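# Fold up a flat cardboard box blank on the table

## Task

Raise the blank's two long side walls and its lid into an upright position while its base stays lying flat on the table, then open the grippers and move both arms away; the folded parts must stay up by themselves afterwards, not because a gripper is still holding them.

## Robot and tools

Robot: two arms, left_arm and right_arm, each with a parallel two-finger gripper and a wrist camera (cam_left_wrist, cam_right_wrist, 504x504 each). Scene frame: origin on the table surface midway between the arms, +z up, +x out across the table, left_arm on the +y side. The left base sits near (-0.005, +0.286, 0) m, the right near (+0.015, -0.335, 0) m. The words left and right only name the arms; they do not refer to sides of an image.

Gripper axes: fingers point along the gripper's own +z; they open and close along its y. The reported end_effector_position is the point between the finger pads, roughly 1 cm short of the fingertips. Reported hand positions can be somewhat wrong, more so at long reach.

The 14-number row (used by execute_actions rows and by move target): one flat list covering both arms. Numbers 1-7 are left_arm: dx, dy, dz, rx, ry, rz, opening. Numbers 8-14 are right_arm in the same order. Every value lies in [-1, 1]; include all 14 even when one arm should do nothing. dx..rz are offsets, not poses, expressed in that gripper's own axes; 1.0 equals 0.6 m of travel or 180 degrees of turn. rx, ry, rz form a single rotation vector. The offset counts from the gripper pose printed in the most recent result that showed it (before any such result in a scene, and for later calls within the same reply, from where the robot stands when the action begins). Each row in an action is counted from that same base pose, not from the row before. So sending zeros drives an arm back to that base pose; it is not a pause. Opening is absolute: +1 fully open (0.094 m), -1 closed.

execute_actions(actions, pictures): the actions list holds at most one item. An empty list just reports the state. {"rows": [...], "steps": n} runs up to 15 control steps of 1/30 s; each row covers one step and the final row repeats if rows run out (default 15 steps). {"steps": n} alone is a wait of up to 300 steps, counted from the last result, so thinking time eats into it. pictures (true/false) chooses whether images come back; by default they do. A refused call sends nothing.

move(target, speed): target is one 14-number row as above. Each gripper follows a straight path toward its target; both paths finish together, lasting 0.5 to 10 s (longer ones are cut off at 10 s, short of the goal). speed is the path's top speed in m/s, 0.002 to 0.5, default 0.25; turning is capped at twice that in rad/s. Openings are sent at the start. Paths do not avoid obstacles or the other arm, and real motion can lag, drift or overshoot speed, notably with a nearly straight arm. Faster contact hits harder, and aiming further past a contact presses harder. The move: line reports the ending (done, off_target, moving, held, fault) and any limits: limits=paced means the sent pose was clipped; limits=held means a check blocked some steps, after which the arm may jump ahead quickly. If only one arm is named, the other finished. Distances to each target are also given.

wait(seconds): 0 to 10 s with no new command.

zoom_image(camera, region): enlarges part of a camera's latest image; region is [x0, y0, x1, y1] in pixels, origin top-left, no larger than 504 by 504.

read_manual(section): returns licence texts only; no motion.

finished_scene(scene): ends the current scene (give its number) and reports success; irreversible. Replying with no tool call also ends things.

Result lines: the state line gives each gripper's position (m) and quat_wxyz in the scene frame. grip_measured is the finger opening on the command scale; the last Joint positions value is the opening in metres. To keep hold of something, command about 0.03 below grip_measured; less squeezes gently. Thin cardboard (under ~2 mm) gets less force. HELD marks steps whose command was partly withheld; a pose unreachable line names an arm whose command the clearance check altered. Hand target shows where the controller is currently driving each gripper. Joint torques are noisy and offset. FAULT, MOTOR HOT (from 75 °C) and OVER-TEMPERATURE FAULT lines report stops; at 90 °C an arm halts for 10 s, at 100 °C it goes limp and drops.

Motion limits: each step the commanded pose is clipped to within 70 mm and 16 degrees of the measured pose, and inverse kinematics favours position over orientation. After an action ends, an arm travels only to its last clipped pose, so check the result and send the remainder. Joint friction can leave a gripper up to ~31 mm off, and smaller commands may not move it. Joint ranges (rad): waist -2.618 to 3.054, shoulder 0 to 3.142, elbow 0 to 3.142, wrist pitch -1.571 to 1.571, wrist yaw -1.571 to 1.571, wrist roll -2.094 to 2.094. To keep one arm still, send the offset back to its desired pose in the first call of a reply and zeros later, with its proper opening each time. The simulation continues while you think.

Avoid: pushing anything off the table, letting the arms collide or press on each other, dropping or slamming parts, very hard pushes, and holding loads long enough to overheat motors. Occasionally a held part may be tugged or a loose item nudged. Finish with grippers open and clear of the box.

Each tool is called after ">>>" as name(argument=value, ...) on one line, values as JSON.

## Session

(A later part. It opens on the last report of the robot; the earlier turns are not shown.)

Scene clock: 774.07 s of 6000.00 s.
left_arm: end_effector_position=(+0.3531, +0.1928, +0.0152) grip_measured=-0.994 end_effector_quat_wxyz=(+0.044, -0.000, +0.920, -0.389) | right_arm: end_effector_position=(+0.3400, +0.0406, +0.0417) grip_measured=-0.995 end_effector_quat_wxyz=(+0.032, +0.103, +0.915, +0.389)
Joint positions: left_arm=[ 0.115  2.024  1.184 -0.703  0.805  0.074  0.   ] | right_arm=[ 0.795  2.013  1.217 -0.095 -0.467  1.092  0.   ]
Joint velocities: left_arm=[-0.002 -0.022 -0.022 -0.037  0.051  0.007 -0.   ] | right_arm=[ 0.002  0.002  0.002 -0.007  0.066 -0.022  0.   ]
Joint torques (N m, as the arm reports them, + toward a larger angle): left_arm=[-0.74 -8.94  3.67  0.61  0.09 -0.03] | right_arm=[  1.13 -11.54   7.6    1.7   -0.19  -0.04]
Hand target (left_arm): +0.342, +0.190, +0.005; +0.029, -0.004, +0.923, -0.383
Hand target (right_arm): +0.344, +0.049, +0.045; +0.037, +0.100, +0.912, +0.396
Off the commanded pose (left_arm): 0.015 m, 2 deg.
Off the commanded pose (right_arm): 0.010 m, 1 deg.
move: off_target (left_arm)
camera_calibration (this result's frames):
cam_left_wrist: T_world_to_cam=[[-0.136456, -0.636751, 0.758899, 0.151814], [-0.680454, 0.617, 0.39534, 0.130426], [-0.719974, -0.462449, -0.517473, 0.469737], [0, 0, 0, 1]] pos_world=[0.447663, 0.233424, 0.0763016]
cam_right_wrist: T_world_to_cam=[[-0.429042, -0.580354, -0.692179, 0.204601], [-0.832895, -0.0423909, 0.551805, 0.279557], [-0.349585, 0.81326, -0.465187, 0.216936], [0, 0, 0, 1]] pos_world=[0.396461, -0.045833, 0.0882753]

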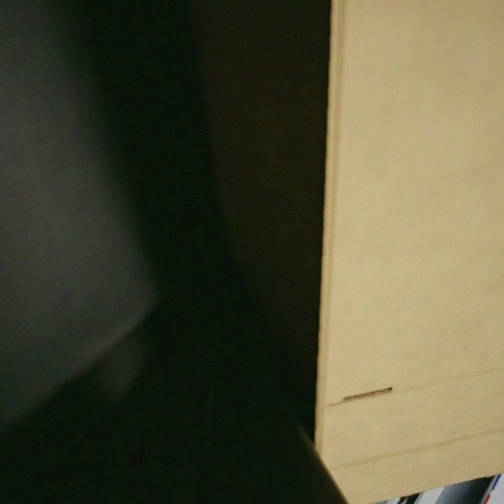

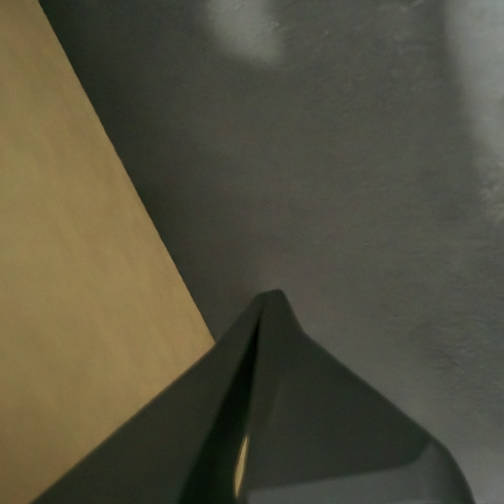

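>>> move(target=[0.02,0.09,-0.09,0,0,0,-1, 0,-0.035,-0.04,0,0,0,-1], speed=0.05)

>>> move(target=[0,-0.05,-0.05,0,0,0,-1, 0,0,0,0,0,0,-1], speed=0.05)

Scene clock: 781.57 s of 6000.00 s.
left_arm: end_effector_position=(+0.3381, +0.2659, +0.0161) grip_measured=-0.994 end_effector_quat_wxyz=(+0.052, +0.001, +0.920, -0.388) | right_arm: end_effector_position=(+0.3347, +0.0134, +0.0378) grip_measured=-0.995 end_effector_quat_wxyz=(+0.029, +0.105, +0.917, +0.384)
Joint positions: left_arm=[ 0.333  2.063  1.243 -0.927  0.79   0.379  0.   ] | right_arm=[ 0.75   1.958  1.129 -0.095 -0.492  1.051  0.   ]
Joint velocities: left_arm=[-0.002  0.002  0.012 -0.037  0.022  0.037  0.   ] | right_arm=[-0.007 -0.017  0.017  0.066 -0.022  0.051 -0.   ]
Joint torques (N m, as the arm reports them, + toward a larger angle): left_arm=[ 0.62 -7.29  8.67 -0.08  0.15  0.15] | right_arm=[ -0.11 -14.03   4.67   1.55  -0.37  -0.15]
Hand target (left_arm): +0.339, +0.269, +0.013; +0.045, -0.001, +0.921, -0.388
Hand target (right_arm): +0.334, +0.009, +0.043; +0.031, +0.103, +0.915, +0.389
Off the commanded pose (left_arm): 0.004 m, 1 deg.
Off the commanded pose (right_arm): 0.007 m, 1 deg.
After step 90, 2.63 s passed at rest.
move: done
camera_calibration (this result's frames):
cam_left_wrist: T_world_to_cam=[[-0.145489, -0.638603, 0.755658, 0.199227], [-0.689427, 0.613246, 0.385513, 0.0789537], [-0.709594, -0.464883, -0.529491, 0.490585], [0, 0, 0, 1]] pos_world=[0.431534, 0.306873, 0.0787751]
cam_right_wrist: T_world_to_cam=[[-0.435182, -0.587118, -0.682576, 0.185573], [-0.828476, -0.0356737, 0.558887, 0.274378], [-0.352482, 0.808715, -0.470888, 0.236628], [0, 0, 0, 1]] pos_world=[0.391481, -0.0726228, 0.0847466]

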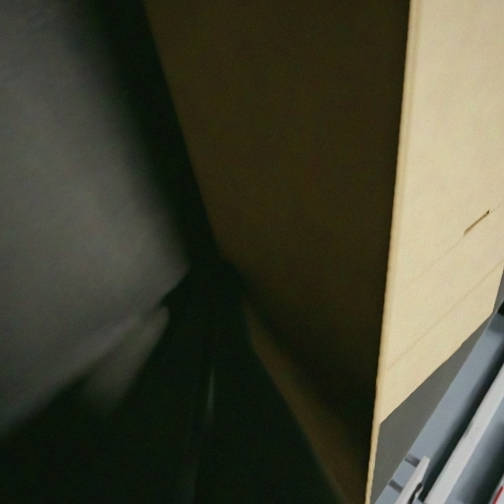

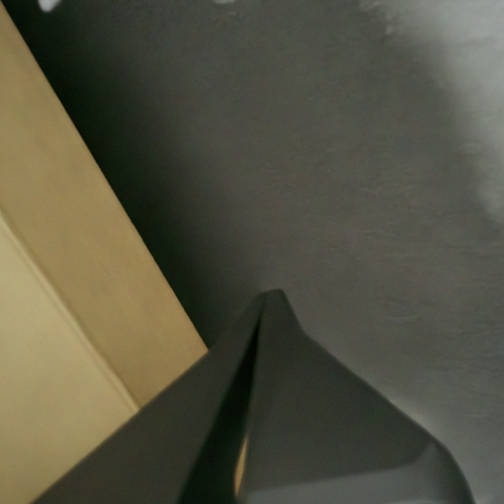

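Scene clock: 782.80 s of 6000.00 s.
left_arm: end_effector_position=(+0.3299, +0.2635, +0.0481) grip_measured=-0.994 end_effector_quat_wxyz=(+0.043, -0.003, +0.920, -0.391) | right_arm: end_effector_position=(+0.3347, +0.0134, +0.0378) grip_measured=-0.995 end_effector_quat_wxyz=(+0.029, +0.105, +0.917, +0.384)
Joint positions: left_arm=[ 0.333  1.988  1.272 -1.052  0.789  0.379  0.   ] | right_arm=[ 0.75   1.958  1.129 -0.095 -0.492  1.051  0.   ]
Joint velocities: left_arm=[-0.012 -0.002  0.002 -0.037 -0.022 -0.037 -0.   ] | right_arm=[-0.007  0.007  0.002 -0.022 -0.081 -0.037 -0.001]
Joint torques (N m, as the arm reports them, + toward a larger angle): left_arm=[ 0.36 -9.88  8.95 -0.1   0.27  0.11] | right_arm=[  0.49 -11.89   5.93   1.5   -0.27  -0.13]
Hand target (left_arm): +0.334, +0.266, +0.058; +0.052, +0.000, +0.920, -0.388
Hand target (right_arm): +0.335, +0.013, +0.038; +0.029, +0.105, +0.917, +0.384
Off the commanded pose (left_arm): 0.011 m, 1 deg.
Off the commanded pose (right_arm): 0.000 m, 0 deg.
move: off_target (left_arm)
camera_calibration (this result's frames):
cam_left_wrist: T_world_to_cam=[[-0.130734, -0.634798, 0.761538, 0.166171], [-0.681628, 0.615335, 0.395912, 0.058851], [-0.719925, -0.467326, -0.513141, 0.503875], [0, 0, 0, 1]] pos_world=[0.424591, 0.304746, 0.108714]
cam_right_wrist: T_world_to_cam=[[-0.435182, -0.587118, -0.682576, 0.185573], [-0.828476, -0.0356737, 0.558887, 0.274378], [-0.352482, 0.808715, -0.470888, 0.236628], [0, 0, 0, 1]] pos_world=[0.391481, -0.0726228, 0.0847466]

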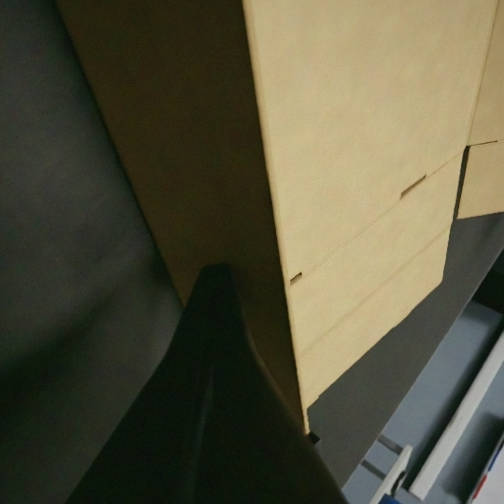

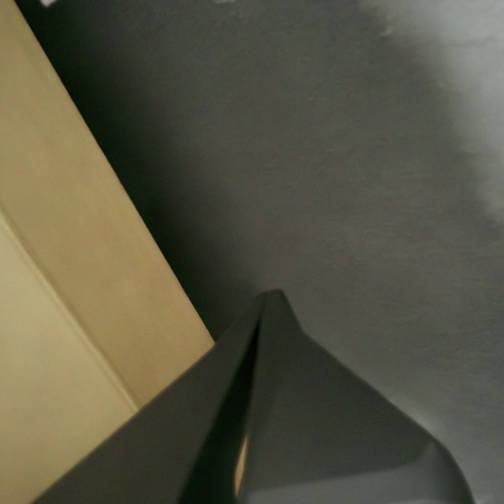

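>>> move(target=[0,0,0,0,0,0,-1, 0,-0.03,-0.09,0,0,0,-1], speed=0.04)

>>> move(target=[0,-0.06,0.065,0,0,0,-1, 0,0,0,0,0,0,-1], speed=0.03)

Scene clock: 787.83 s of 6000.00 s.
left_arm: end_effector_position=(+0.3295, +0.2634, +0.0482) grip_measured=-0.994 end_effector_quat_wxyz=(+0.042, -0.004, +0.919, -0.391) | right_arm: end_effector_position=(+0.3289, -0.0324, +0.0603) grip_measured=-0.995 end_effector_quat_wxyz=(+0.030, +0.105, +0.918, +0.382)
Joint positions: left_arm=[ 0.333  1.988  1.272 -1.054  0.789  0.379  0.   ] | right_arm=[ 0.657  1.812  1.044 -0.2   -0.541  0.963  0.   ]
Joint velocities: left_arm=[ 0.002 -0.017 -0.012 -0.022  0.022  0.007 -0.   ] | right_arm=[ 0.002  0.002 -0.002 -0.051 -0.022 -0.066 -0.   ]
Joint torques (N m, as the arm reports them, + toward a larger angle): left_arm=[ 0.08 -8.69  6.81  0.09  0.27  0.06] | right_arm=[ -0.21 -12.46   4.75   1.39  -0.42  -0.14]
Hand target (left_arm): +0.330, +0.264, +0.048; +0.043, -0.003, +0.920, -0.391
Hand target (right_arm): +0.325, -0.037, +0.063; +0.028, +0.105, +0.917, +0.384
Off the commanded pose (left_arm): 0.000 m, 0 deg.
Off the commanded pose (right_arm): 0.007 m, 0 deg.
After step 90, 0.30 s passed at rest.
move: done
camera_calibration (this result's frames):
cam_left_wrist: T_world_to_cam=[[-0.12907, -0.634276, 0.762256, 0.165246], [-0.680762, 0.615607, 0.396978, 0.058204], [-0.721044, -0.467677, -0.511247, 0.503928], [0, 0, 0, 1]] pos_world=[0.424306, 0.304656, 0.108566]
cam_right_wrist: T_world_to_cam=[[-0.435281, -0.589112, -0.680791, 0.171444], [-0.829763, -0.0308899, 0.55726, 0.256034], [-0.349319, 0.80746, -0.475378, 0.281353], [0, 0, 0, 1]] pos_world=[0.385356, -0.118273, 0.107789]

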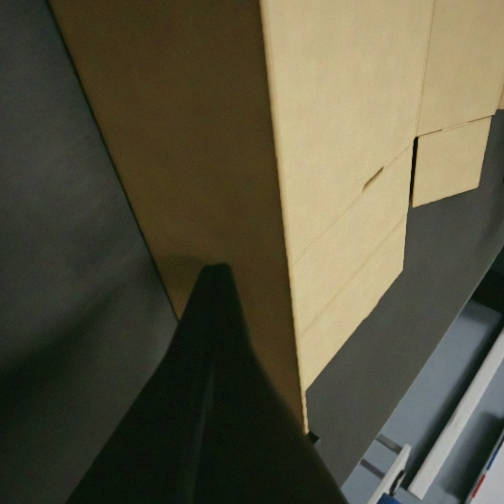

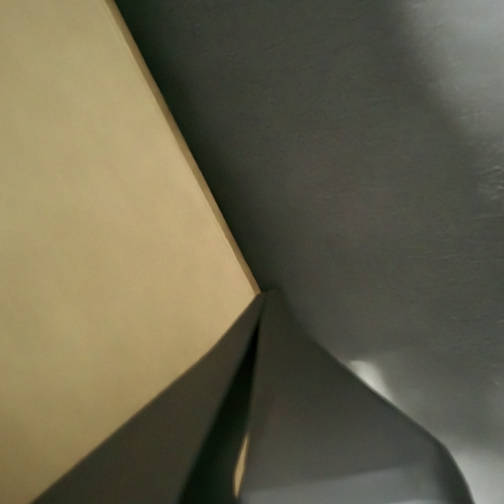

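Scene clock: 789.87 s of 6000.00 s.
left_arm: end_effector_position=(+0.3363, +0.2163, +0.0466) grip_measured=-0.994 end_effector_quat_wxyz=(+0.042, -0.004, +0.921, -0.387) | right_arm: end_effector_position=(+0.3289, -0.0324, +0.0603) grip_measured=-0.995 end_effector_quat_wxyz=(+0.030, +0.105, +0.918, +0.382)
Joint positions: left_arm=[ 0.188  1.933  1.197 -0.883  0.798  0.17   0.   ] | right_arm=[ 0.657  1.812  1.044 -0.2   -0.541  0.963  0.   ]
Joint velocities: left_arm=[ 0.007 -0.007 -0.027 -0.051  0.007 -0.139  0.   ] | right_arm=[-0.042  0.007 -0.012 -0.051  0.007 -0.007 -0.   ]
Joint torques (N m, as the arm reports them, + toward a larger angle): left_arm=[-0.8  -9.72  4.26  0.48  0.39 -0.01] | right_arm=[  0.44 -10.44   5.9    1.45  -0.32  -0.1 ]
Hand target (left_arm): +0.331, +0.210, +0.047; +0.041, -0.003, +0.919, -0.392
Hand target (right_arm): +0.329, -0.032, +0.060; +0.030, +0.106, +0.918, +0.382
Off the commanded pose (left_arm): 0.008 m, 1 deg.
Off the commanded pose (right_arm): 0.000 m, 0 deg.
move: done
camera_calibration (this result's frames):
cam_left_wrist: T_world_to_cam=[[-0.127942, -0.641316, 0.756535, 0.138925], [-0.681358, 0.611131, 0.402828, 0.0933294], [-0.720682, -0.463932, -0.515155, 0.48518], [0, 0, 0, 1]] pos_world=[0.431026, 0.257149, 0.107246]
cam_right_wrist: T_world_to_cam=[[-0.435281, -0.589112, -0.680791, 0.171444], [-0.829763, -0.0308899, 0.55726, 0.256034], [-0.349319, 0.80746, -0.475378, 0.281353], [0, 0, 0, 1]] pos_world=[0.385356, -0.118273, 0.107789]

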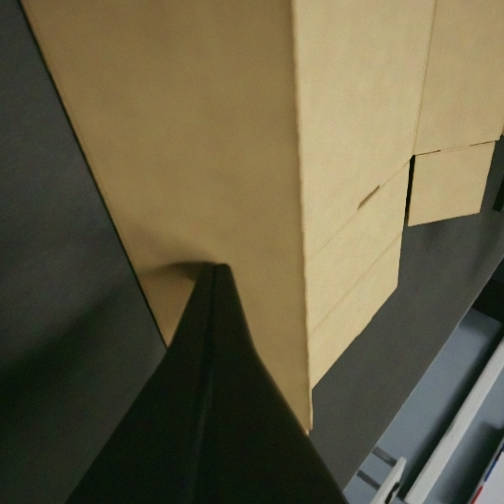

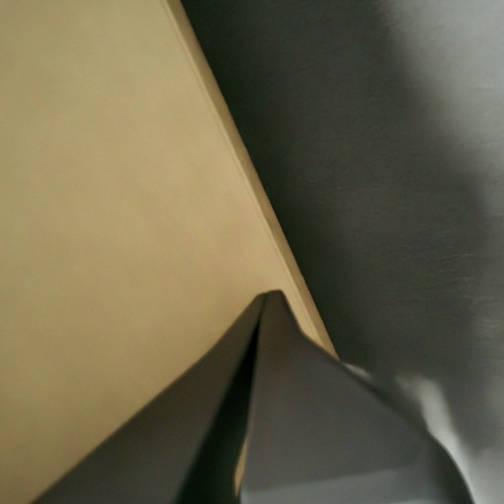

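>>> move(target=[0,-0.05,0.055,0,0,0,-1, 0,-0.035,0.02,0,0,0,-1], speed=0.025)

Scene clock: 794.47 s of 6000.00 s.
left_arm: end_effector_position=(+0.3446, +0.1805, +0.0431) grip_measured=-0.994 end_effector_quat_wxyz=(+0.044, -0.008, +0.924, -0.380) | right_arm: end_effector_position=(+0.3290, -0.0363, +0.0476) grip_measured=-0.995 end_effector_quat_wxyz=(+0.036, +0.105, +0.917, +0.384)
Joint positions: left_arm=[ 0.073  1.916  1.164 -0.738  0.782 -0.007  0.   ] | right_arm=[ 0.649  1.828  1.001 -0.135 -0.541  0.956  0.   ]
Joint velocities: left_arm=[-0.007  0.002 -0.012  0.066 -0.022 -0.022  0.   ] | right_arm=[-0.012 -0.017 -0.017  0.007  0.022 -0.007 -0.001]
Joint torques (N m, as the arm reports them, + toward a larger angle): left_arm=[-1.28 -9.77  4.79  0.71  0.41 -0.03] | right_arm=[ 0.15 -8.6   4.65  1.63 -0.38 -0.14]
Hand target (left_arm): +0.337, +0.172, +0.045; +0.041, -0.004, +0.921, -0.388
Hand target (right_arm): +0.327, -0.039, +0.037; +0.030, +0.106, +0.918, +0.382
Off the commanded pose (left_arm): 0.011 m, 1 deg.
Off the commanded pose (right_arm): 0.011 m, 1 deg.
move: off_target (left_arm, right_arm)
camera_calibration (this result's frames):
cam_left_wrist: T_world_to_cam=[[-0.121903, -0.6532, 0.747308, 0.120143], [-0.687912, 0.598355, 0.41079, 0.126534], [-0.715483, -0.464006, -0.522286, 0.471355], [0, 0, 0, 1]] pos_world=[0.438937, 0.221477, 0.104419]
cam_right_wrist: T_world_to_cam=[[-0.430119, -0.586055, -0.686686, 0.159238], [-0.835541, -0.0296118, 0.54863, 0.265422], [-0.341861, 0.80973, -0.476936, 0.276258], [0, 0, 0, 1]] pos_world=[0.384704, -0.122513, 0.0954852]

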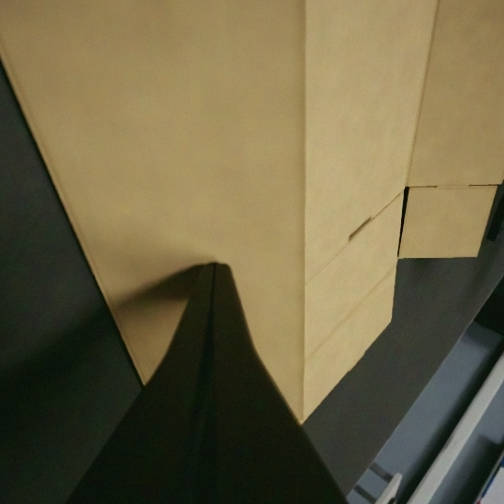

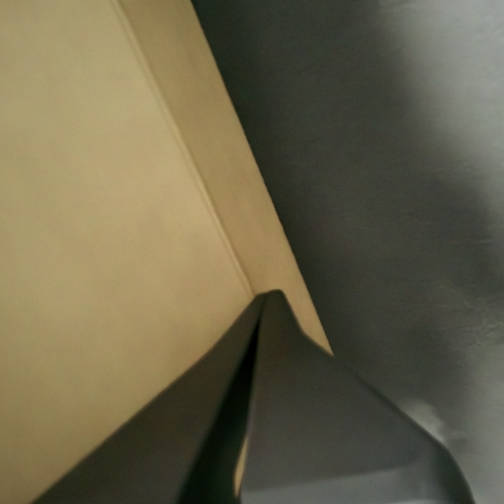

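Front wall is leaning in. Press it along the finger axis; right holds.

>>> move(target=[0.015,-0.01,0.075,0,0,0,-1, 0,0.01,0.015,0,0,0,-1], speed=0.025)

Scene clock: 798.50 s of 6000.00 s.
left_arm: end_effector_position=(+0.3527, +0.1492, +0.0304) grip_measured=-0.994 end_effector_quat_wxyz=(+0.069, -0.002, +0.922, -0.382) | right_arm: end_effector_position=(+0.3295, -0.0358, +0.0472) grip_measured=-0.995 end_effector_quat_wxyz=(+0.037, +0.110, +0.917, +0.381)
Joint positions: left_arm=[-0.02   1.916  1.091 -0.518  0.77  -0.145  0.   ] | right_arm=[ 0.653  1.828  1.001 -0.132 -0.53   0.967  0.   ]
Joint velocities: left_arm=[ 0.002  0.012 -0.012  0.081  0.066  0.051 -0.001] | right_arm=[-0.017  0.002 -0.012  0.051  0.007 -0.095  0.   ]
Joint torques (N m, as the arm reports them, + toward a larger angle): left_arm=[-0.96 -7.04  4.35  1.02  0.23 -0.08] | right_arm=[ 2.   -8.23  7.32  1.59 -0.27  0.01]
Hand target (left_arm): +0.339, +0.145, +0.015; +0.044, -0.008, +0.924, -0.380
Hand target (right_arm): +0.331, -0.026, +0.046; +0.036, +0.105, +0.917, +0.384
Off the commanded pose (left_arm): 0.021 m, 3 deg.
Off the commanded pose (right_arm): 0.010 m, 1 deg.
move: off_target (left_arm)
camera_calibration (this result's frames):
cam_left_wrist: T_world_to_cam=[[-0.15572, -0.651728, 0.742295, 0.121924], [-0.711869, 0.595021, 0.373085, 0.166131], [-0.684831, -0.47032, -0.556601, 0.447141], [0, 0, 0, 1]] pos_world=[0.443466, 0.190909, 0.0963945]
cam_right_wrist: T_world_to_cam=[[-0.436701, -0.58477, -0.68362, 0.161488], [-0.835302, -0.0185664, 0.549478, 0.266377], [-0.33401, 0.810987, -0.480352, 0.273442], [0, 0, 0, 1]] pos_world=[0.38436, -0.122379, 0.0953766]

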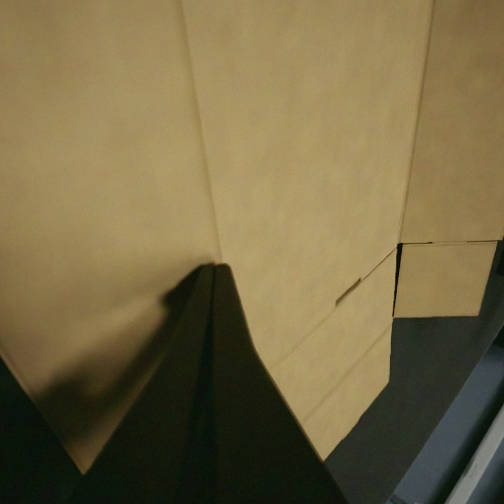

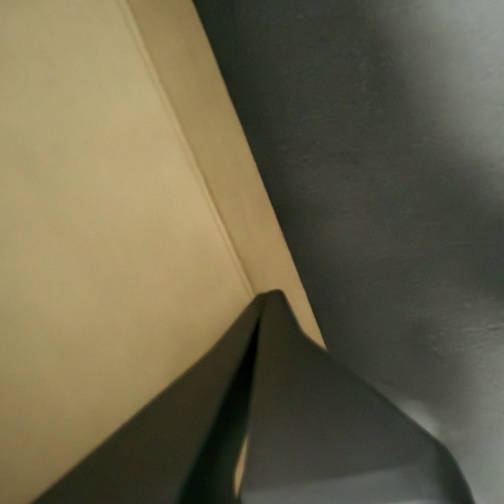

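>>> move(target=[0.02,0.06,0.05,0,0,0,-1, 0,0.0,0.0,0,0,0,-1], speed=0.03)

>>> move(target=[0.0,0.05,0.05,0.04,0,0,-1, -0.01,0.065,0.07,0,0,0,-1], speed=0.025)

Scene clock: 806.33 s of 6000.00 s.
left_arm: end_effector_position=(+0.3612, +0.1452, +0.0180) grip_measured=-0.994 end_effector_quat_wxyz=(+0.101, +0.016, +0.908, -0.407) | right_arm: end_effector_position=(+0.3293, -0.0360, +0.0470) grip_measured=-0.995 end_effector_quat_wxyz=(+0.037, +0.110, +0.917, +0.381)
Joint positions: left_arm=[-0.011  1.957  1.04  -0.356  0.826 -0.135  0.   ] | right_arm=[ 0.653  1.828  1.001 -0.134 -0.53   0.968  0.   ]
Joint velocities: left_arm=[-0.002 -0.012  0.002  0.051  0.022  0.007  0.   ] | right_arm=[-0.007  0.007 -0.002  0.022 -0.022 -0.022  0.001]
Joint torques (N m, as the arm reports them, + toward a larger angle): left_arm=[ 0.24 -4.93  3.59  1.04 -0.25  0.09] | right_arm=[  0.5  -10.49   5.89   1.49  -0.28  -0.12]
Hand target (left_arm): +0.345, +0.153, -0.015; +0.068, -0.001, +0.922, -0.382
Hand target (right_arm): +0.330, -0.036, +0.047; +0.037, +0.110, +0.917, +0.381
Off the commanded pose (left_arm): 0.039 m, 5 deg.
Off the commanded pose (right_arm): 0.000 m, 0 deg.
After step 90, 2.83 s passed at rest.
move: off_target (left_arm)
camera_calibration (this result's frames):
cam_left_wrist: T_world_to_cam=[[-0.219884, -0.607137, 0.763568, 0.14628], [-0.728547, 0.62273, 0.285354, 0.182773], [-0.648745, -0.49355, -0.579256, 0.434943], [0, 0, 0, 1]] pos_world=[0.447491, 0.18966, 0.0880941]
cam_right_wrist: T_world_to_cam=[[-0.437922, -0.585165, -0.6825, 0.161502], [-0.83445, -0.0179284, 0.550792, 0.265965], [-0.33454, 0.810716, -0.480439, 0.273558], [0, 0, 0, 1]] pos_world=[0.384176, -0.122504, 0.0951615]

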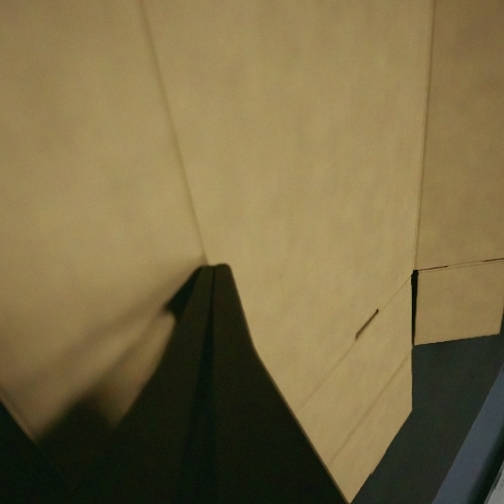

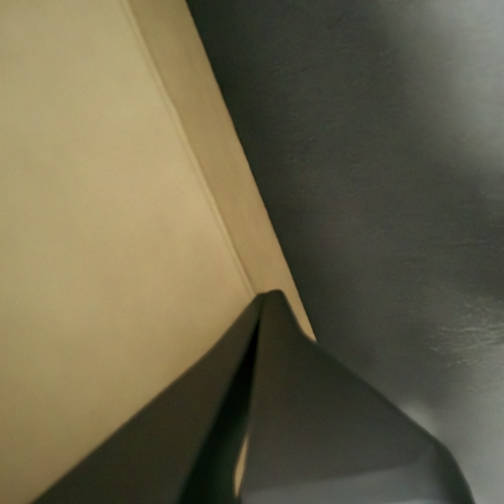

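Scene clock: 809.10 s of 6000.00 s.
left_arm: end_effector_position=(+0.3681, +0.1399, +0.0212) grip_measured=-0.994 end_effector_quat_wxyz=(+0.106, +0.020, +0.861, -0.497) | right_arm: end_effector_position=(+0.3465, +0.0132, +0.0582) grip_measured=-0.995 end_effector_quat_wxyz=(+0.040, +0.106, +0.913, +0.392)
Joint positions: left_arm=[ 0.033  2.042  1.04  -0.25   1.037 -0.131  0.   ] | right_arm=[ 0.734  1.936  1.175 -0.138 -0.495  1.046  0.   ]
Joint velocities: left_arm=[-0.002  0.012  0.002 -0.037 -0.007  0.066 -0.   ] | right_arm=[-0.012  0.027  0.007  0.051 -0.081  0.007  0.   ]
Joint torques (N m, as the arm reports them, + toward a larger angle): left_arm=[-0.3  -2.64  6.34  1.48 -0.41  0.56] | right_arm=[ 1.57 -8.61  7.21  1.6   0.01 -0.07]
Hand target (left_arm): +0.365, +0.145, -0.020; +0.097, +0.024, +0.880, -0.464
Hand target (right_arm): +0.347, +0.018, +0.045; +0.038, +0.110, +0.917, +0.381
Off the commanded pose (left_arm): 0.045 m, 5 deg.
Off the commanded pose (right_arm): 0.015 m, 2 deg.
move: off_target (left_arm, right_arm)
camera_calibration (this result's frames):
cam_left_wrist: T_world_to_cam=[[-0.24807, -0.437993, 0.864074, 0.126677], [-0.718024, 0.681894, 0.139508, 0.181112], [-0.65031, -0.585818, -0.483647, 0.450023], [0, 0, 0, 1]] pos_world=[0.454122, 0.195616, 0.0829276]
cam_right_wrist: T_world_to_cam=[[-0.427181, -0.570857, -0.70117, 0.202584], [-0.840586, -0.0349239, 0.540552, 0.277949], [-0.333065, 0.820307, -0.464935, 0.243306], [0, 0, 0, 1]] pos_world=[0.401216, -0.0742318, 0.104922]

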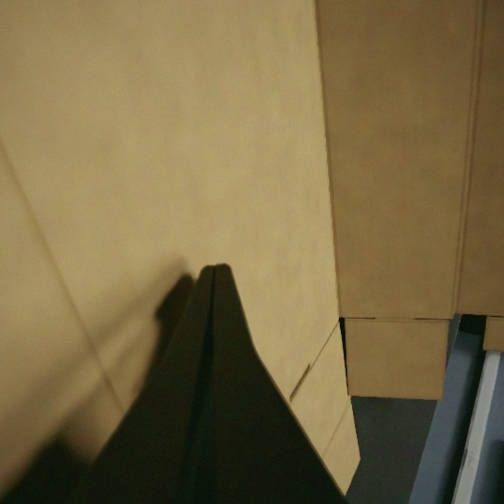

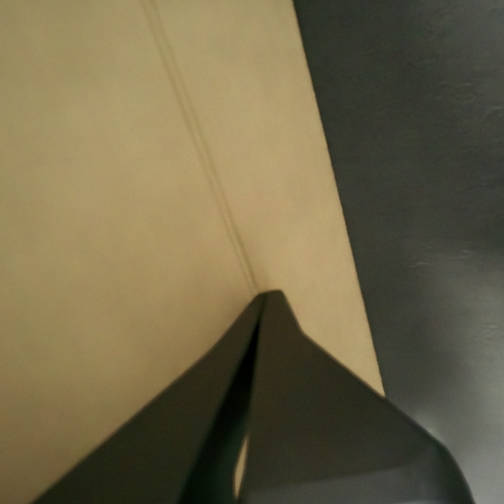

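>>> move(target=[0.0,0.05,0.045,-0.03,0,0,-1, 0,0.03,0.065,0,0,0,-1], speed=0.025)

Scene clock: 814.27 s of 6000.00 s.
left_arm: end_effector_position=(+0.3787, +0.1341, +0.0209) grip_measured=-0.994 end_effector_quat_wxyz=(+0.121, +0.016, +0.866, -0.484) | right_arm: end_effector_position=(+0.3554, +0.0460, +0.0474) grip_measured=-0.995 end_effector_quat_wxyz=(+0.042, +0.107, +0.912, +0.394)
Joint positions: left_arm=[ 0.008  2.039  1.04  -0.173  0.995 -0.202  0.   ] | right_arm=[ 0.786  2.042  1.275 -0.105 -0.46   1.095  0.   ]
Joint velocities: left_arm=[-0.002 -0.007  0.007 -0.051  0.007 -0.007  0.001] | right_arm=[-0.017  0.002 -0.002 -0.022  0.051  0.022 -0.   ]
Joint torques (N m, as the arm reports them, + toward a larger angle): left_arm=[-1.16 -3.81  5.99  1.51 -0.3   0.3 ] | right_arm=[  1.43 -11.39   7.51   1.6   -0.15  -0.05]
Hand target (left_arm): +0.374, +0.133, -0.015; +0.107, +0.016, +0.883, -0.456
Hand target (right_arm): +0.355, +0.053, +0.045; +0.041, +0.106, +0.913, +0.393
Off the commanded pose (left_arm): 0.038 m, 4 deg.
Off the commanded pose (right_arm): 0.007 m, 0 deg.
move: off_target (left_arm)
camera_calibration (this result's frames):
cam_left_wrist: T_world_to_cam=[[-0.253551, -0.467056, 0.847095, 0.133357], [-0.7377, 0.659812, 0.142989, 0.203099], [-0.625708, -0.588648, -0.511844, 0.445091], [0, 0, 0, 1]] pos_world=[0.462135, 0.19028, 0.08581]
cam_right_wrist: T_world_to_cam=[[-0.425974, -0.567349, -0.704742, 0.217209], [-0.842865, -0.0342513, 0.537034, 0.293336], [-0.328824, 0.822765, -0.463608, 0.212619], [0, 0, 0, 1]] pos_world=[0.409682, -0.0416549, 0.094117]

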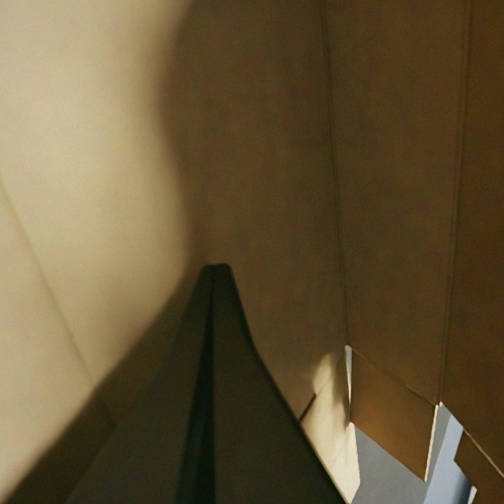

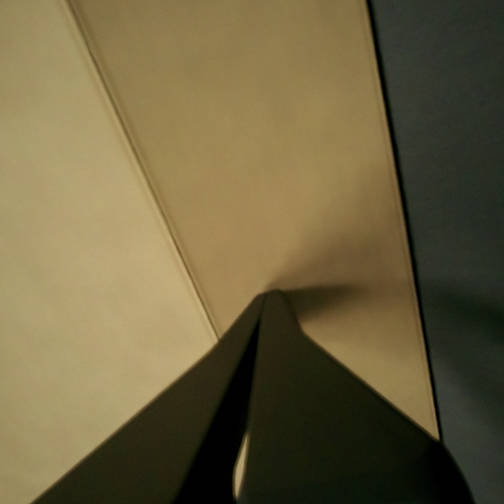

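Past vertical. Press on down.

>>> move(target=[0.01,0.05,0.03,-0.02,0,0,-1, 0,0.0,0.06,0,0,0,-1], speed=0.025)

Scene clock: 817.60 s of 6000.00 s.
left_arm: end_effector_position=(+0.3898, +0.1357, +0.0222) grip_measured=-0.994 end_effector_quat_wxyz=(+0.147, +0.023, +0.866, -0.477) | right_arm: end_effector_position=(+0.3626, +0.0599, +0.0299) grip_measured=-0.995 end_effector_quat_wxyz=(+0.043, +0.112, +0.912, +0.392)
Joint positions: left_arm=[ 0.008  2.041  1.04  -0.107  0.975 -0.217  0.   ] | right_arm=[ 0.803  2.121  1.32  -0.065 -0.441  1.119  0.   ]
Joint velocities: left_arm=[ 0.002  0.007  0.007  0.095 -0.007 -0.081 -0.   ] | right_arm=[ 0.007 -0.012  0.017  0.051 -0.037  0.037 -0.001]
Joint torques (N m, as the arm reports them, + toward a larger angle): left_arm=[-0.81 -4.58  4.87  1.37 -0.13  0.22] | right_arm=[  2.09 -10.88   7.45   1.81  -0.21  -0.15]
Hand target (left_arm): +0.378, +0.135, -0.012; +0.121, +0.013, +0.881, -0.456
Hand target (right_arm): +0.360, +0.071, +0.023; +0.042, +0.107, +0.912, +0.394
Off the commanded pose (left_arm): 0.038 m, 4 deg.
Off the commanded pose (right_arm): 0.014 m, 1 deg.
move: off_target (left_arm, right_arm)
camera_calibration (this result's frames):
cam_left_wrist: T_world_to_cam=[[-0.289378, -0.482353, 0.826799, 0.152257], [-0.754365, 0.64662, 0.11321, 0.21893], [-0.589232, -0.590948, -0.550987, 0.440613], [0, 0, 0, 1]] pos_world=[0.468836, 0.192257, 0.0921009]
cam_right_wrist: T_world_to_cam=[[-0.434108, -0.564561, -0.702012, 0.218526], [-0.841795, -0.023313, 0.539294, 0.308215], [-0.32083, 0.825062, -0.465124, 0.192519], [0, 0, 0, 1]] pos_world=[0.416084, -0.028284, 0.0767342]

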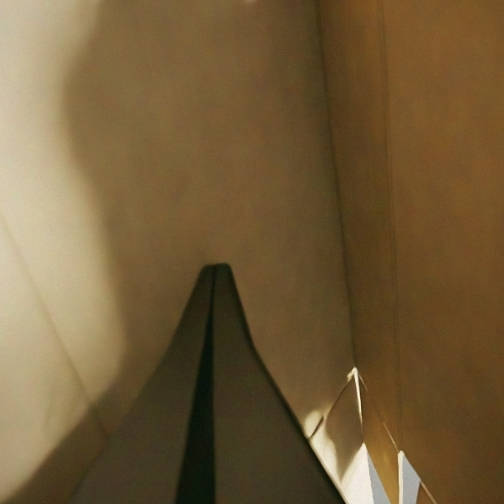

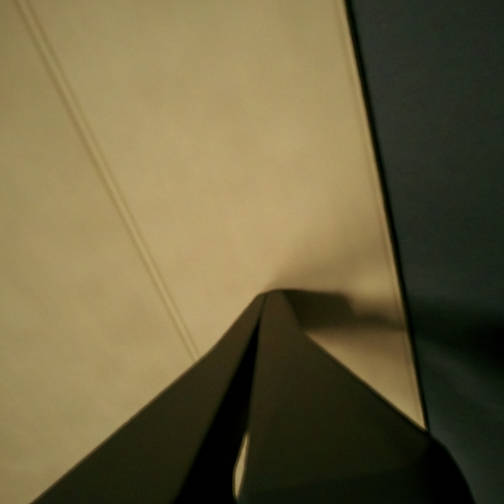

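>>> move(target=[0.02,0.08,-0.09,0,0,0,-1, 0,-0.02,0.06,0,0,0,-1], speed=0.03)

Scene clock: 822.90 s of 6000.00 s.
left_arm: end_effector_position=(+0.3806, +0.1971, +0.0324) grip_measured=-0.994 end_effector_quat_wxyz=(+0.178, +0.046, +0.852, -0.491) | right_arm: end_effector_position=(+0.3693, +0.0745, +0.0087) grip_measured=-0.995 end_effector_quat_wxyz=(+0.051, +0.108, +0.907, +0.403)
Joint positions: left_arm=[ 0.195  2.039  1.077 -0.364  1.083  0.128  0.   ] | right_arm=[ 0.818  2.206  1.341  0.034 -0.436  1.131  0.   ]
Joint velocities: left_arm=[ 0.007  0.007  0.002 -0.051  0.007  0.051  0.001] | right_arm=[-0.007 -0.017 -0.002 -0.007 -0.066 -0.051  0.001]
Joint torques (N m, as the arm reports them, + toward a larger angle): left_arm=[ 0.94 -5.37  7.32  0.57 -0.1   0.22] | right_arm=[  1.26 -11.9    6.79   1.58  -0.08  -0.06]
Hand target (left_arm): +0.374, +0.206, +0.008; +0.148, +0.022, +0.866, -0.476
Hand target (right_arm): +0.366, +0.077, -0.004; +0.043, +0.112, +0.912, +0.392
Off the commanded pose (left_arm): 0.028 m, 5 deg.
Off the commanded pose (right_arm): 0.013 m, 2 deg.
move: off_target (left_arm, right_arm)
camera_calibration (this result's frames):
cam_left_wrist: T_world_to_cam=[[-0.363624, -0.450589, 0.81532, 0.193201], [-0.749938, 0.660794, 0.0307247, 0.169314], [-0.552603, -0.600268, -0.578195, 0.4659], [0, 0, 0, 1]] pos_world=[0.454686, 0.254837, 0.106658]
cam_right_wrist: T_world_to_cam=[[-0.418705, -0.550142, -0.722516, 0.208221], [-0.852248, -0.0367233, 0.521848, 0.330629], [-0.313623, 0.834263, -0.453481, 0.16932], [0, 0, 0, 1]] pos_world=[0.422064, -0.0145644, 0.0546882]

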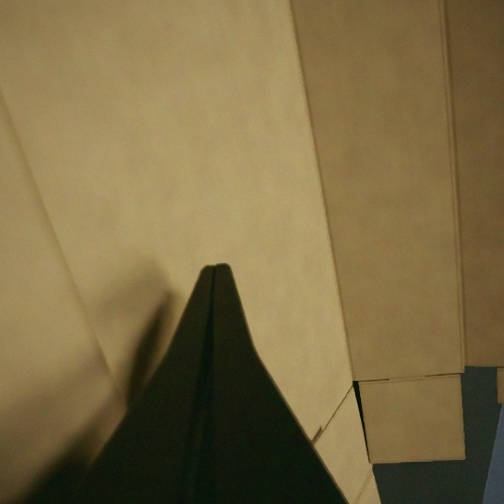

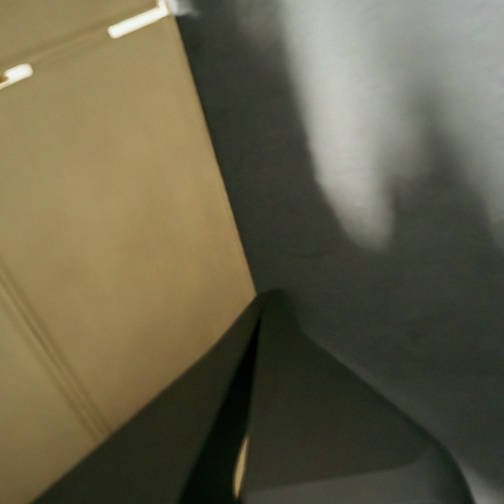

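>>> move(target=[0,0.05,0.03,0,0.05,0,-1, 0.02,0.025,-0.11,0,0,0,-1], speed=0.04)

>>> move(target=[0,0.0,0.1,0,0,0,-1, 0,0.0,0,0,0,0,-1], speed=0.03)

Scene clock: 828.87 s of 6000.00 s.
left_arm: end_effector_position=(+0.3946, +0.1989, +0.0286) grip_measured=-0.994 end_effector_quat_wxyz=(+0.129, +0.075, +0.852, -0.502) | right_arm: end_effector_position=(+0.3508, +0.0458, +0.0628) grip_measured=-0.995 end_effector_quat_wxyz=(+0.053, +0.106, +0.906, +0.405)
Joint positions: left_arm=[ 0.195  2.196  1.34  -0.719  1.09   0.343  0.   ] | right_arm=[ 0.795  1.989  1.241 -0.084 -0.451  1.111  0.   ]
Joint velocities: left_arm=[ 0.002 -0.012  0.002 -0.007 -0.022  0.051 -0.001] | right_arm=[ 0.017 -0.012  0.012 -0.022 -0.066 -0.007 -0.   ]
Joint torques (N m, as the arm reports them, + toward a larger angle): left_arm=[-0.76 -6.02  7.57  0.55 -0.1   0.34] | right_arm=[ -0.24 -14.51   4.98   1.61  -0.36  -0.23]
Hand target (left_arm): +0.392, +0.198, +0.001; +0.112, +0.084, +0.864, -0.485
Hand target (right_arm): +0.348, +0.039, +0.064; +0.050, +0.108, +0.907, +0.404
Off the commanded pose (left_arm): 0.029 m, 3 deg.
Off the commanded pose (right_arm): 0.007 m, 0 deg.
After step 90, 0.73 s passed at rest.
move: off_target (left_arm)
camera_calibration (this result's frames):
cam_left_wrist: T_world_to_cam=[[-0.359733, -0.410122, 0.838088, 0.191926], [-0.677103, 0.732745, 0.0679385, 0.134656], [-0.641968, -0.543033, -0.541287, 0.495289], [0, 0, 0, 1]] pos_world=[0.478178, 0.249002, 0.0980946]
cam_right_wrist: T_world_to_cam=[[-0.413825, -0.547787, -0.727103, 0.222196], [-0.855581, -0.0388411, 0.51621, 0.287201], [-0.311015, 0.835716, -0.452603, 0.210899], [0, 0, 0, 1]] pos_world=[0.403266, -0.04338, 0.108757]

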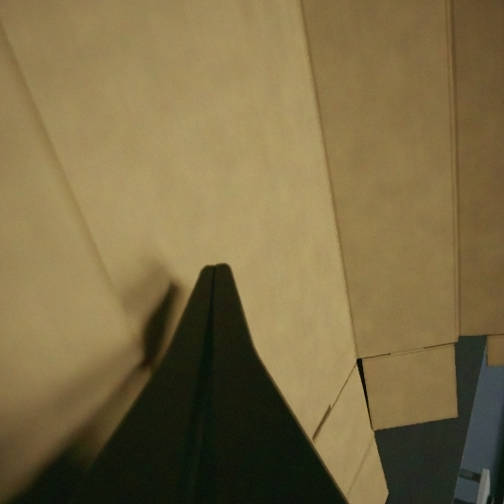

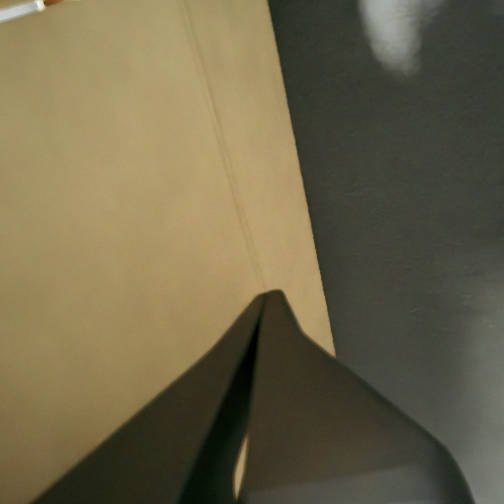

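Scene clock: 831.17 s of 6000.00 s.
left_arm: end_effector_position=(+0.4196, +0.1529, +0.0312) grip_measured=-0.994 end_effector_quat_wxyz=(+0.157, +0.084, +0.837, -0.517) | right_arm: end_effector_position=(+0.3508, +0.0458, +0.0628) grip_measured=-0.995 end_effector_quat_wxyz=(+0.053, +0.106, +0.906, +0.405)
Joint positions: left_arm=[ 0.08   2.194  1.293 -0.368  1.121  0.06   0.   ] | right_arm=[ 0.795  1.989  1.241 -0.084 -0.451  1.111  0.   ]
Joint velocities: left_arm=[ 0.007  0.002  0.002 -0.007  0.022  0.037  0.   ] | right_arm=[ 0.002 -0.002  0.002  0.007 -0.037  0.007 -0.001]
Joint torques (N m, as the arm reports them, + toward a larger angle): left_arm=[-1.42 -8.46  2.56  1.12 -0.04  0.12] | right_arm=[  0.45 -12.72   6.25   1.65  -0.24  -0.11]
Hand target (left_arm): +0.402, +0.147, +0.002; +0.127, +0.077, +0.851, -0.503
Hand target (right_arm): +0.351, +0.046, +0.063; +0.053, +0.106, +0.906, +0.405
Off the commanded pose (left_arm): 0.035 m, 4 deg.
Off the commanded pose (right_arm): 0.000 m, 0 deg.
move: off_target (left_arm)
camera_calibration (this result's frames):
cam_left_wrist: T_world_to_cam=[[-0.40533, -0.37671, 0.832945, 0.194116], [-0.68298, 0.730435, -0.00200497, 0.190083], [-0.607656, -0.569697, -0.553353, 0.477849], [0, 0, 0, 1]] pos_world=[0.498872, 0.206511, 0.103113]
cam_right_wrist: T_world_to_cam=[[-0.413825, -0.547787, -0.727103, 0.222196], [-0.855581, -0.0388411, 0.51621, 0.287201], [-0.311015, 0.835716, -0.452603, 0.210899], [0, 0, 0, 1]] pos_world=[0.403266, -0.04338, 0.108757]

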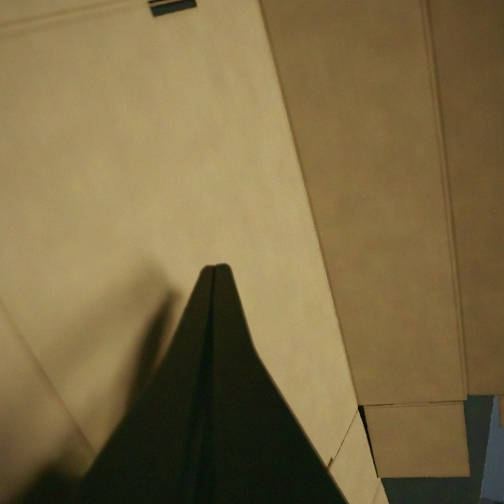

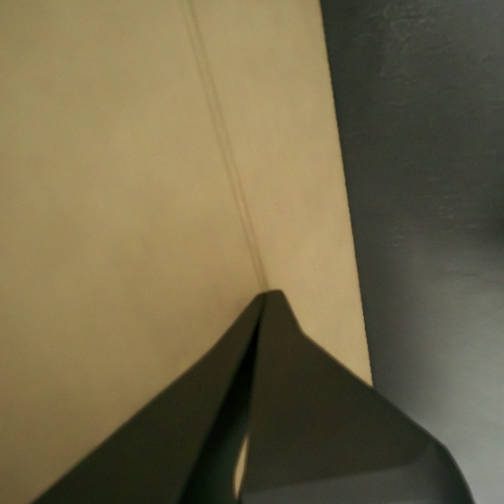

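>>> move(target=[0,0,0,0,0,0,-1, 0,-0.02,-0.03,0,0,0,-1], speed=0.03)

>>> move(target=[0.06,0.02,-0.25,-0.09,0.09,0.0,-1, 0,0.0,0,0,0,0,-1], speed=0.05)

Scene clock: 840.50 s of 6000.00 s.
left_arm: end_effector_position=(+0.4199, +0.1523, +0.0347) grip_measured=-0.994 end_effector_quat_wxyz=(+0.158, +0.084, +0.834, -0.522) | right_arm: end_effector_position=(+0.3479, +0.0304, +0.0625) grip_measured=-0.995 end_effector_quat_wxyz=(+0.053, +0.107, +0.907, +0.403)
Joint positions: left_arm=[ 0.08   2.189  1.292 -0.364  1.131  0.054  0.   ] | right_arm=[ 0.77   1.951  1.19  -0.084 -0.465  1.089  0.   ]
Joint velocities: left_arm=[-0.012 -0.007 -0.017  0.007 -0.022  0.007 -0.   ] | right_arm=[ 0.012  0.007 -0.007  0.095  0.007 -0.066  0.001]
Joint torques (N m, as the arm reports them, + toward a larger angle): left_arm=[  0.05 -10.05   7.12   0.96   0.24   0.12] | right_arm=[ -0.04 -14.14   4.8    1.59  -0.3   -0.14]
Hand target (left_arm): +0.420, +0.153, +0.031; +0.157, +0.084, +0.837, -0.517
Hand target (right_arm): +0.346, +0.025, +0.065; +0.053, +0.106, +0.906, +0.405
Off the commanded pose (left_arm): 0.004 m, 1 deg.
Off the commanded pose (right_arm): 0.007 m, 0 deg.
After step 90, 5.37 s passed at rest.
move: done
camera_calibration (this result's frames):
cam_left_wrist: T_world_to_cam=[[-0.408352, -0.367527, 0.835567, 0.19084], [-0.682593, 0.730697, -0.0121929, 0.190899], [-0.606065, -0.575332, -0.549253, 0.479686], [0, 0, 0, 1]] pos_world=[0.498957, 0.206628, 0.106337]
cam_right_wrist: T_world_to_cam=[[-0.415569, -0.550418, -0.724115, 0.212859], [-0.854813, -0.0356936, 0.517707, 0.283793], [-0.310802, 0.834126, -0.455672, 0.222948], [0, 0, 0, 1]] pos_world=[0.40034, -0.0586755, 0.108803]

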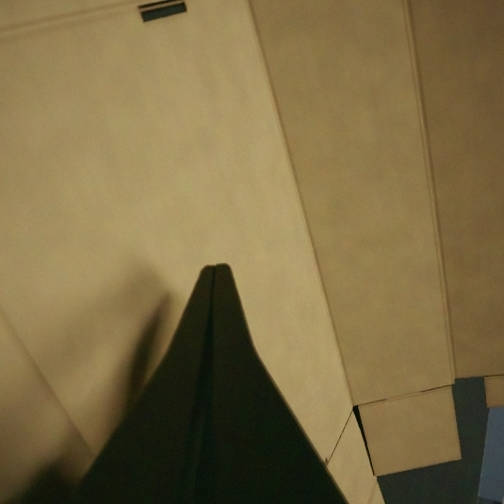

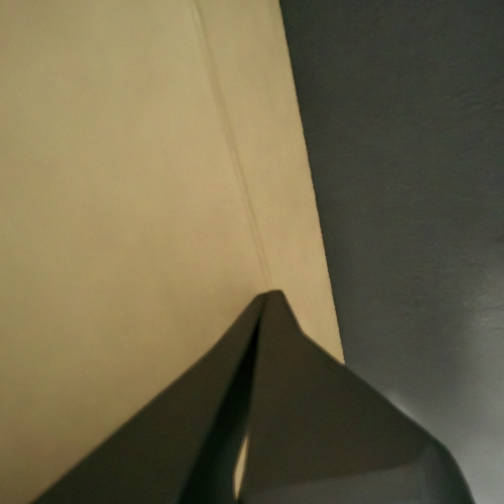

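Scene clock: 844.87 s of 6000.00 s.
left_arm: end_effector_position=(+0.3617, +0.2847, +0.0704) grip_measured=-0.994 end_effector_quat_wxyz=(+0.051, +0.127, +0.911, -0.388) | right_arm: end_effector_position=(+0.3479, +0.0304, +0.0625) grip_measured=-0.995 end_effector_quat_wxyz=(+0.053, +0.107, +0.907, +0.403)
Joint positions: left_arm=[ 0.349  2.173  1.646 -1.368  0.75   0.726  0.   ] | right_arm=[ 0.77   1.951  1.19  -0.084 -0.465  1.089  0.   ]
Joint velocities: left_arm=[-0.007  0.007  0.002 -0.007 -0.037 -0.051  0.   ] | right_arm=[-0.007 -0.002 -0.007  0.022  0.022  0.037  0.   ]
Joint torques (N m, as the arm reports them, + toward a larger angle): left_arm=[ 0.84 -9.99  9.17 -0.36  0.11  0.12] | right_arm=[  0.47 -12.3    6.16   1.62  -0.22  -0.12]
Hand target (left_arm): +0.364, +0.291, +0.073; +0.053, +0.130, +0.915, -0.379
Hand target (right_arm): +0.348, +0.030, +0.063; +0.053, +0.107, +0.907, +0.403
Off the commanded pose (left_arm): 0.007 m, 1 deg.
Off the commanded pose (right_arm): 0.000 m, 0 deg.
move: done
camera_calibration (this result's frames):
cam_left_wrist: T_world_to_cam=[[-0.361928, -0.584248, 0.726403, 0.238539], [-0.562754, 0.758158, 0.329399, -0.0203136], [-0.743179, -0.289568, -0.603187, 0.512241], [0, 0, 0, 1]] pos_world=[0.455589, 0.303095, 0.142393]
cam_right_wrist: T_world_to_cam=[[-0.415569, -0.550418, -0.724115, 0.212859], [-0.854813, -0.0356936, 0.517707, 0.283793], [-0.310802, 0.834126, -0.455672, 0.222948], [0, 0, 0, 1]] pos_world=[0.40034, -0.0586755, 0.108803]

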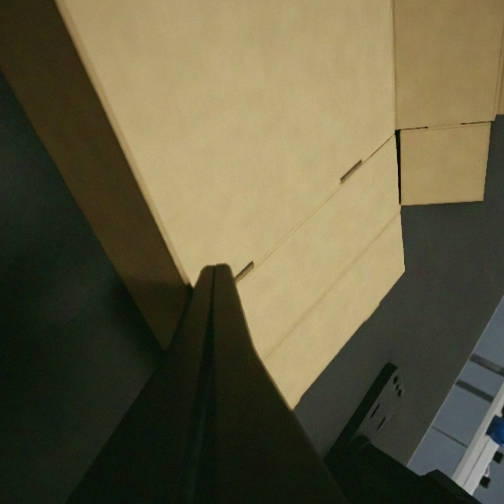

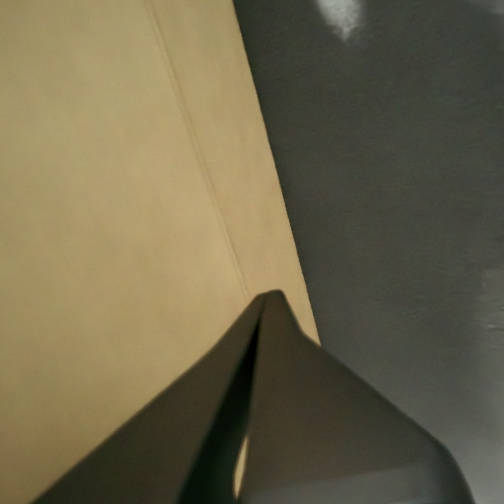

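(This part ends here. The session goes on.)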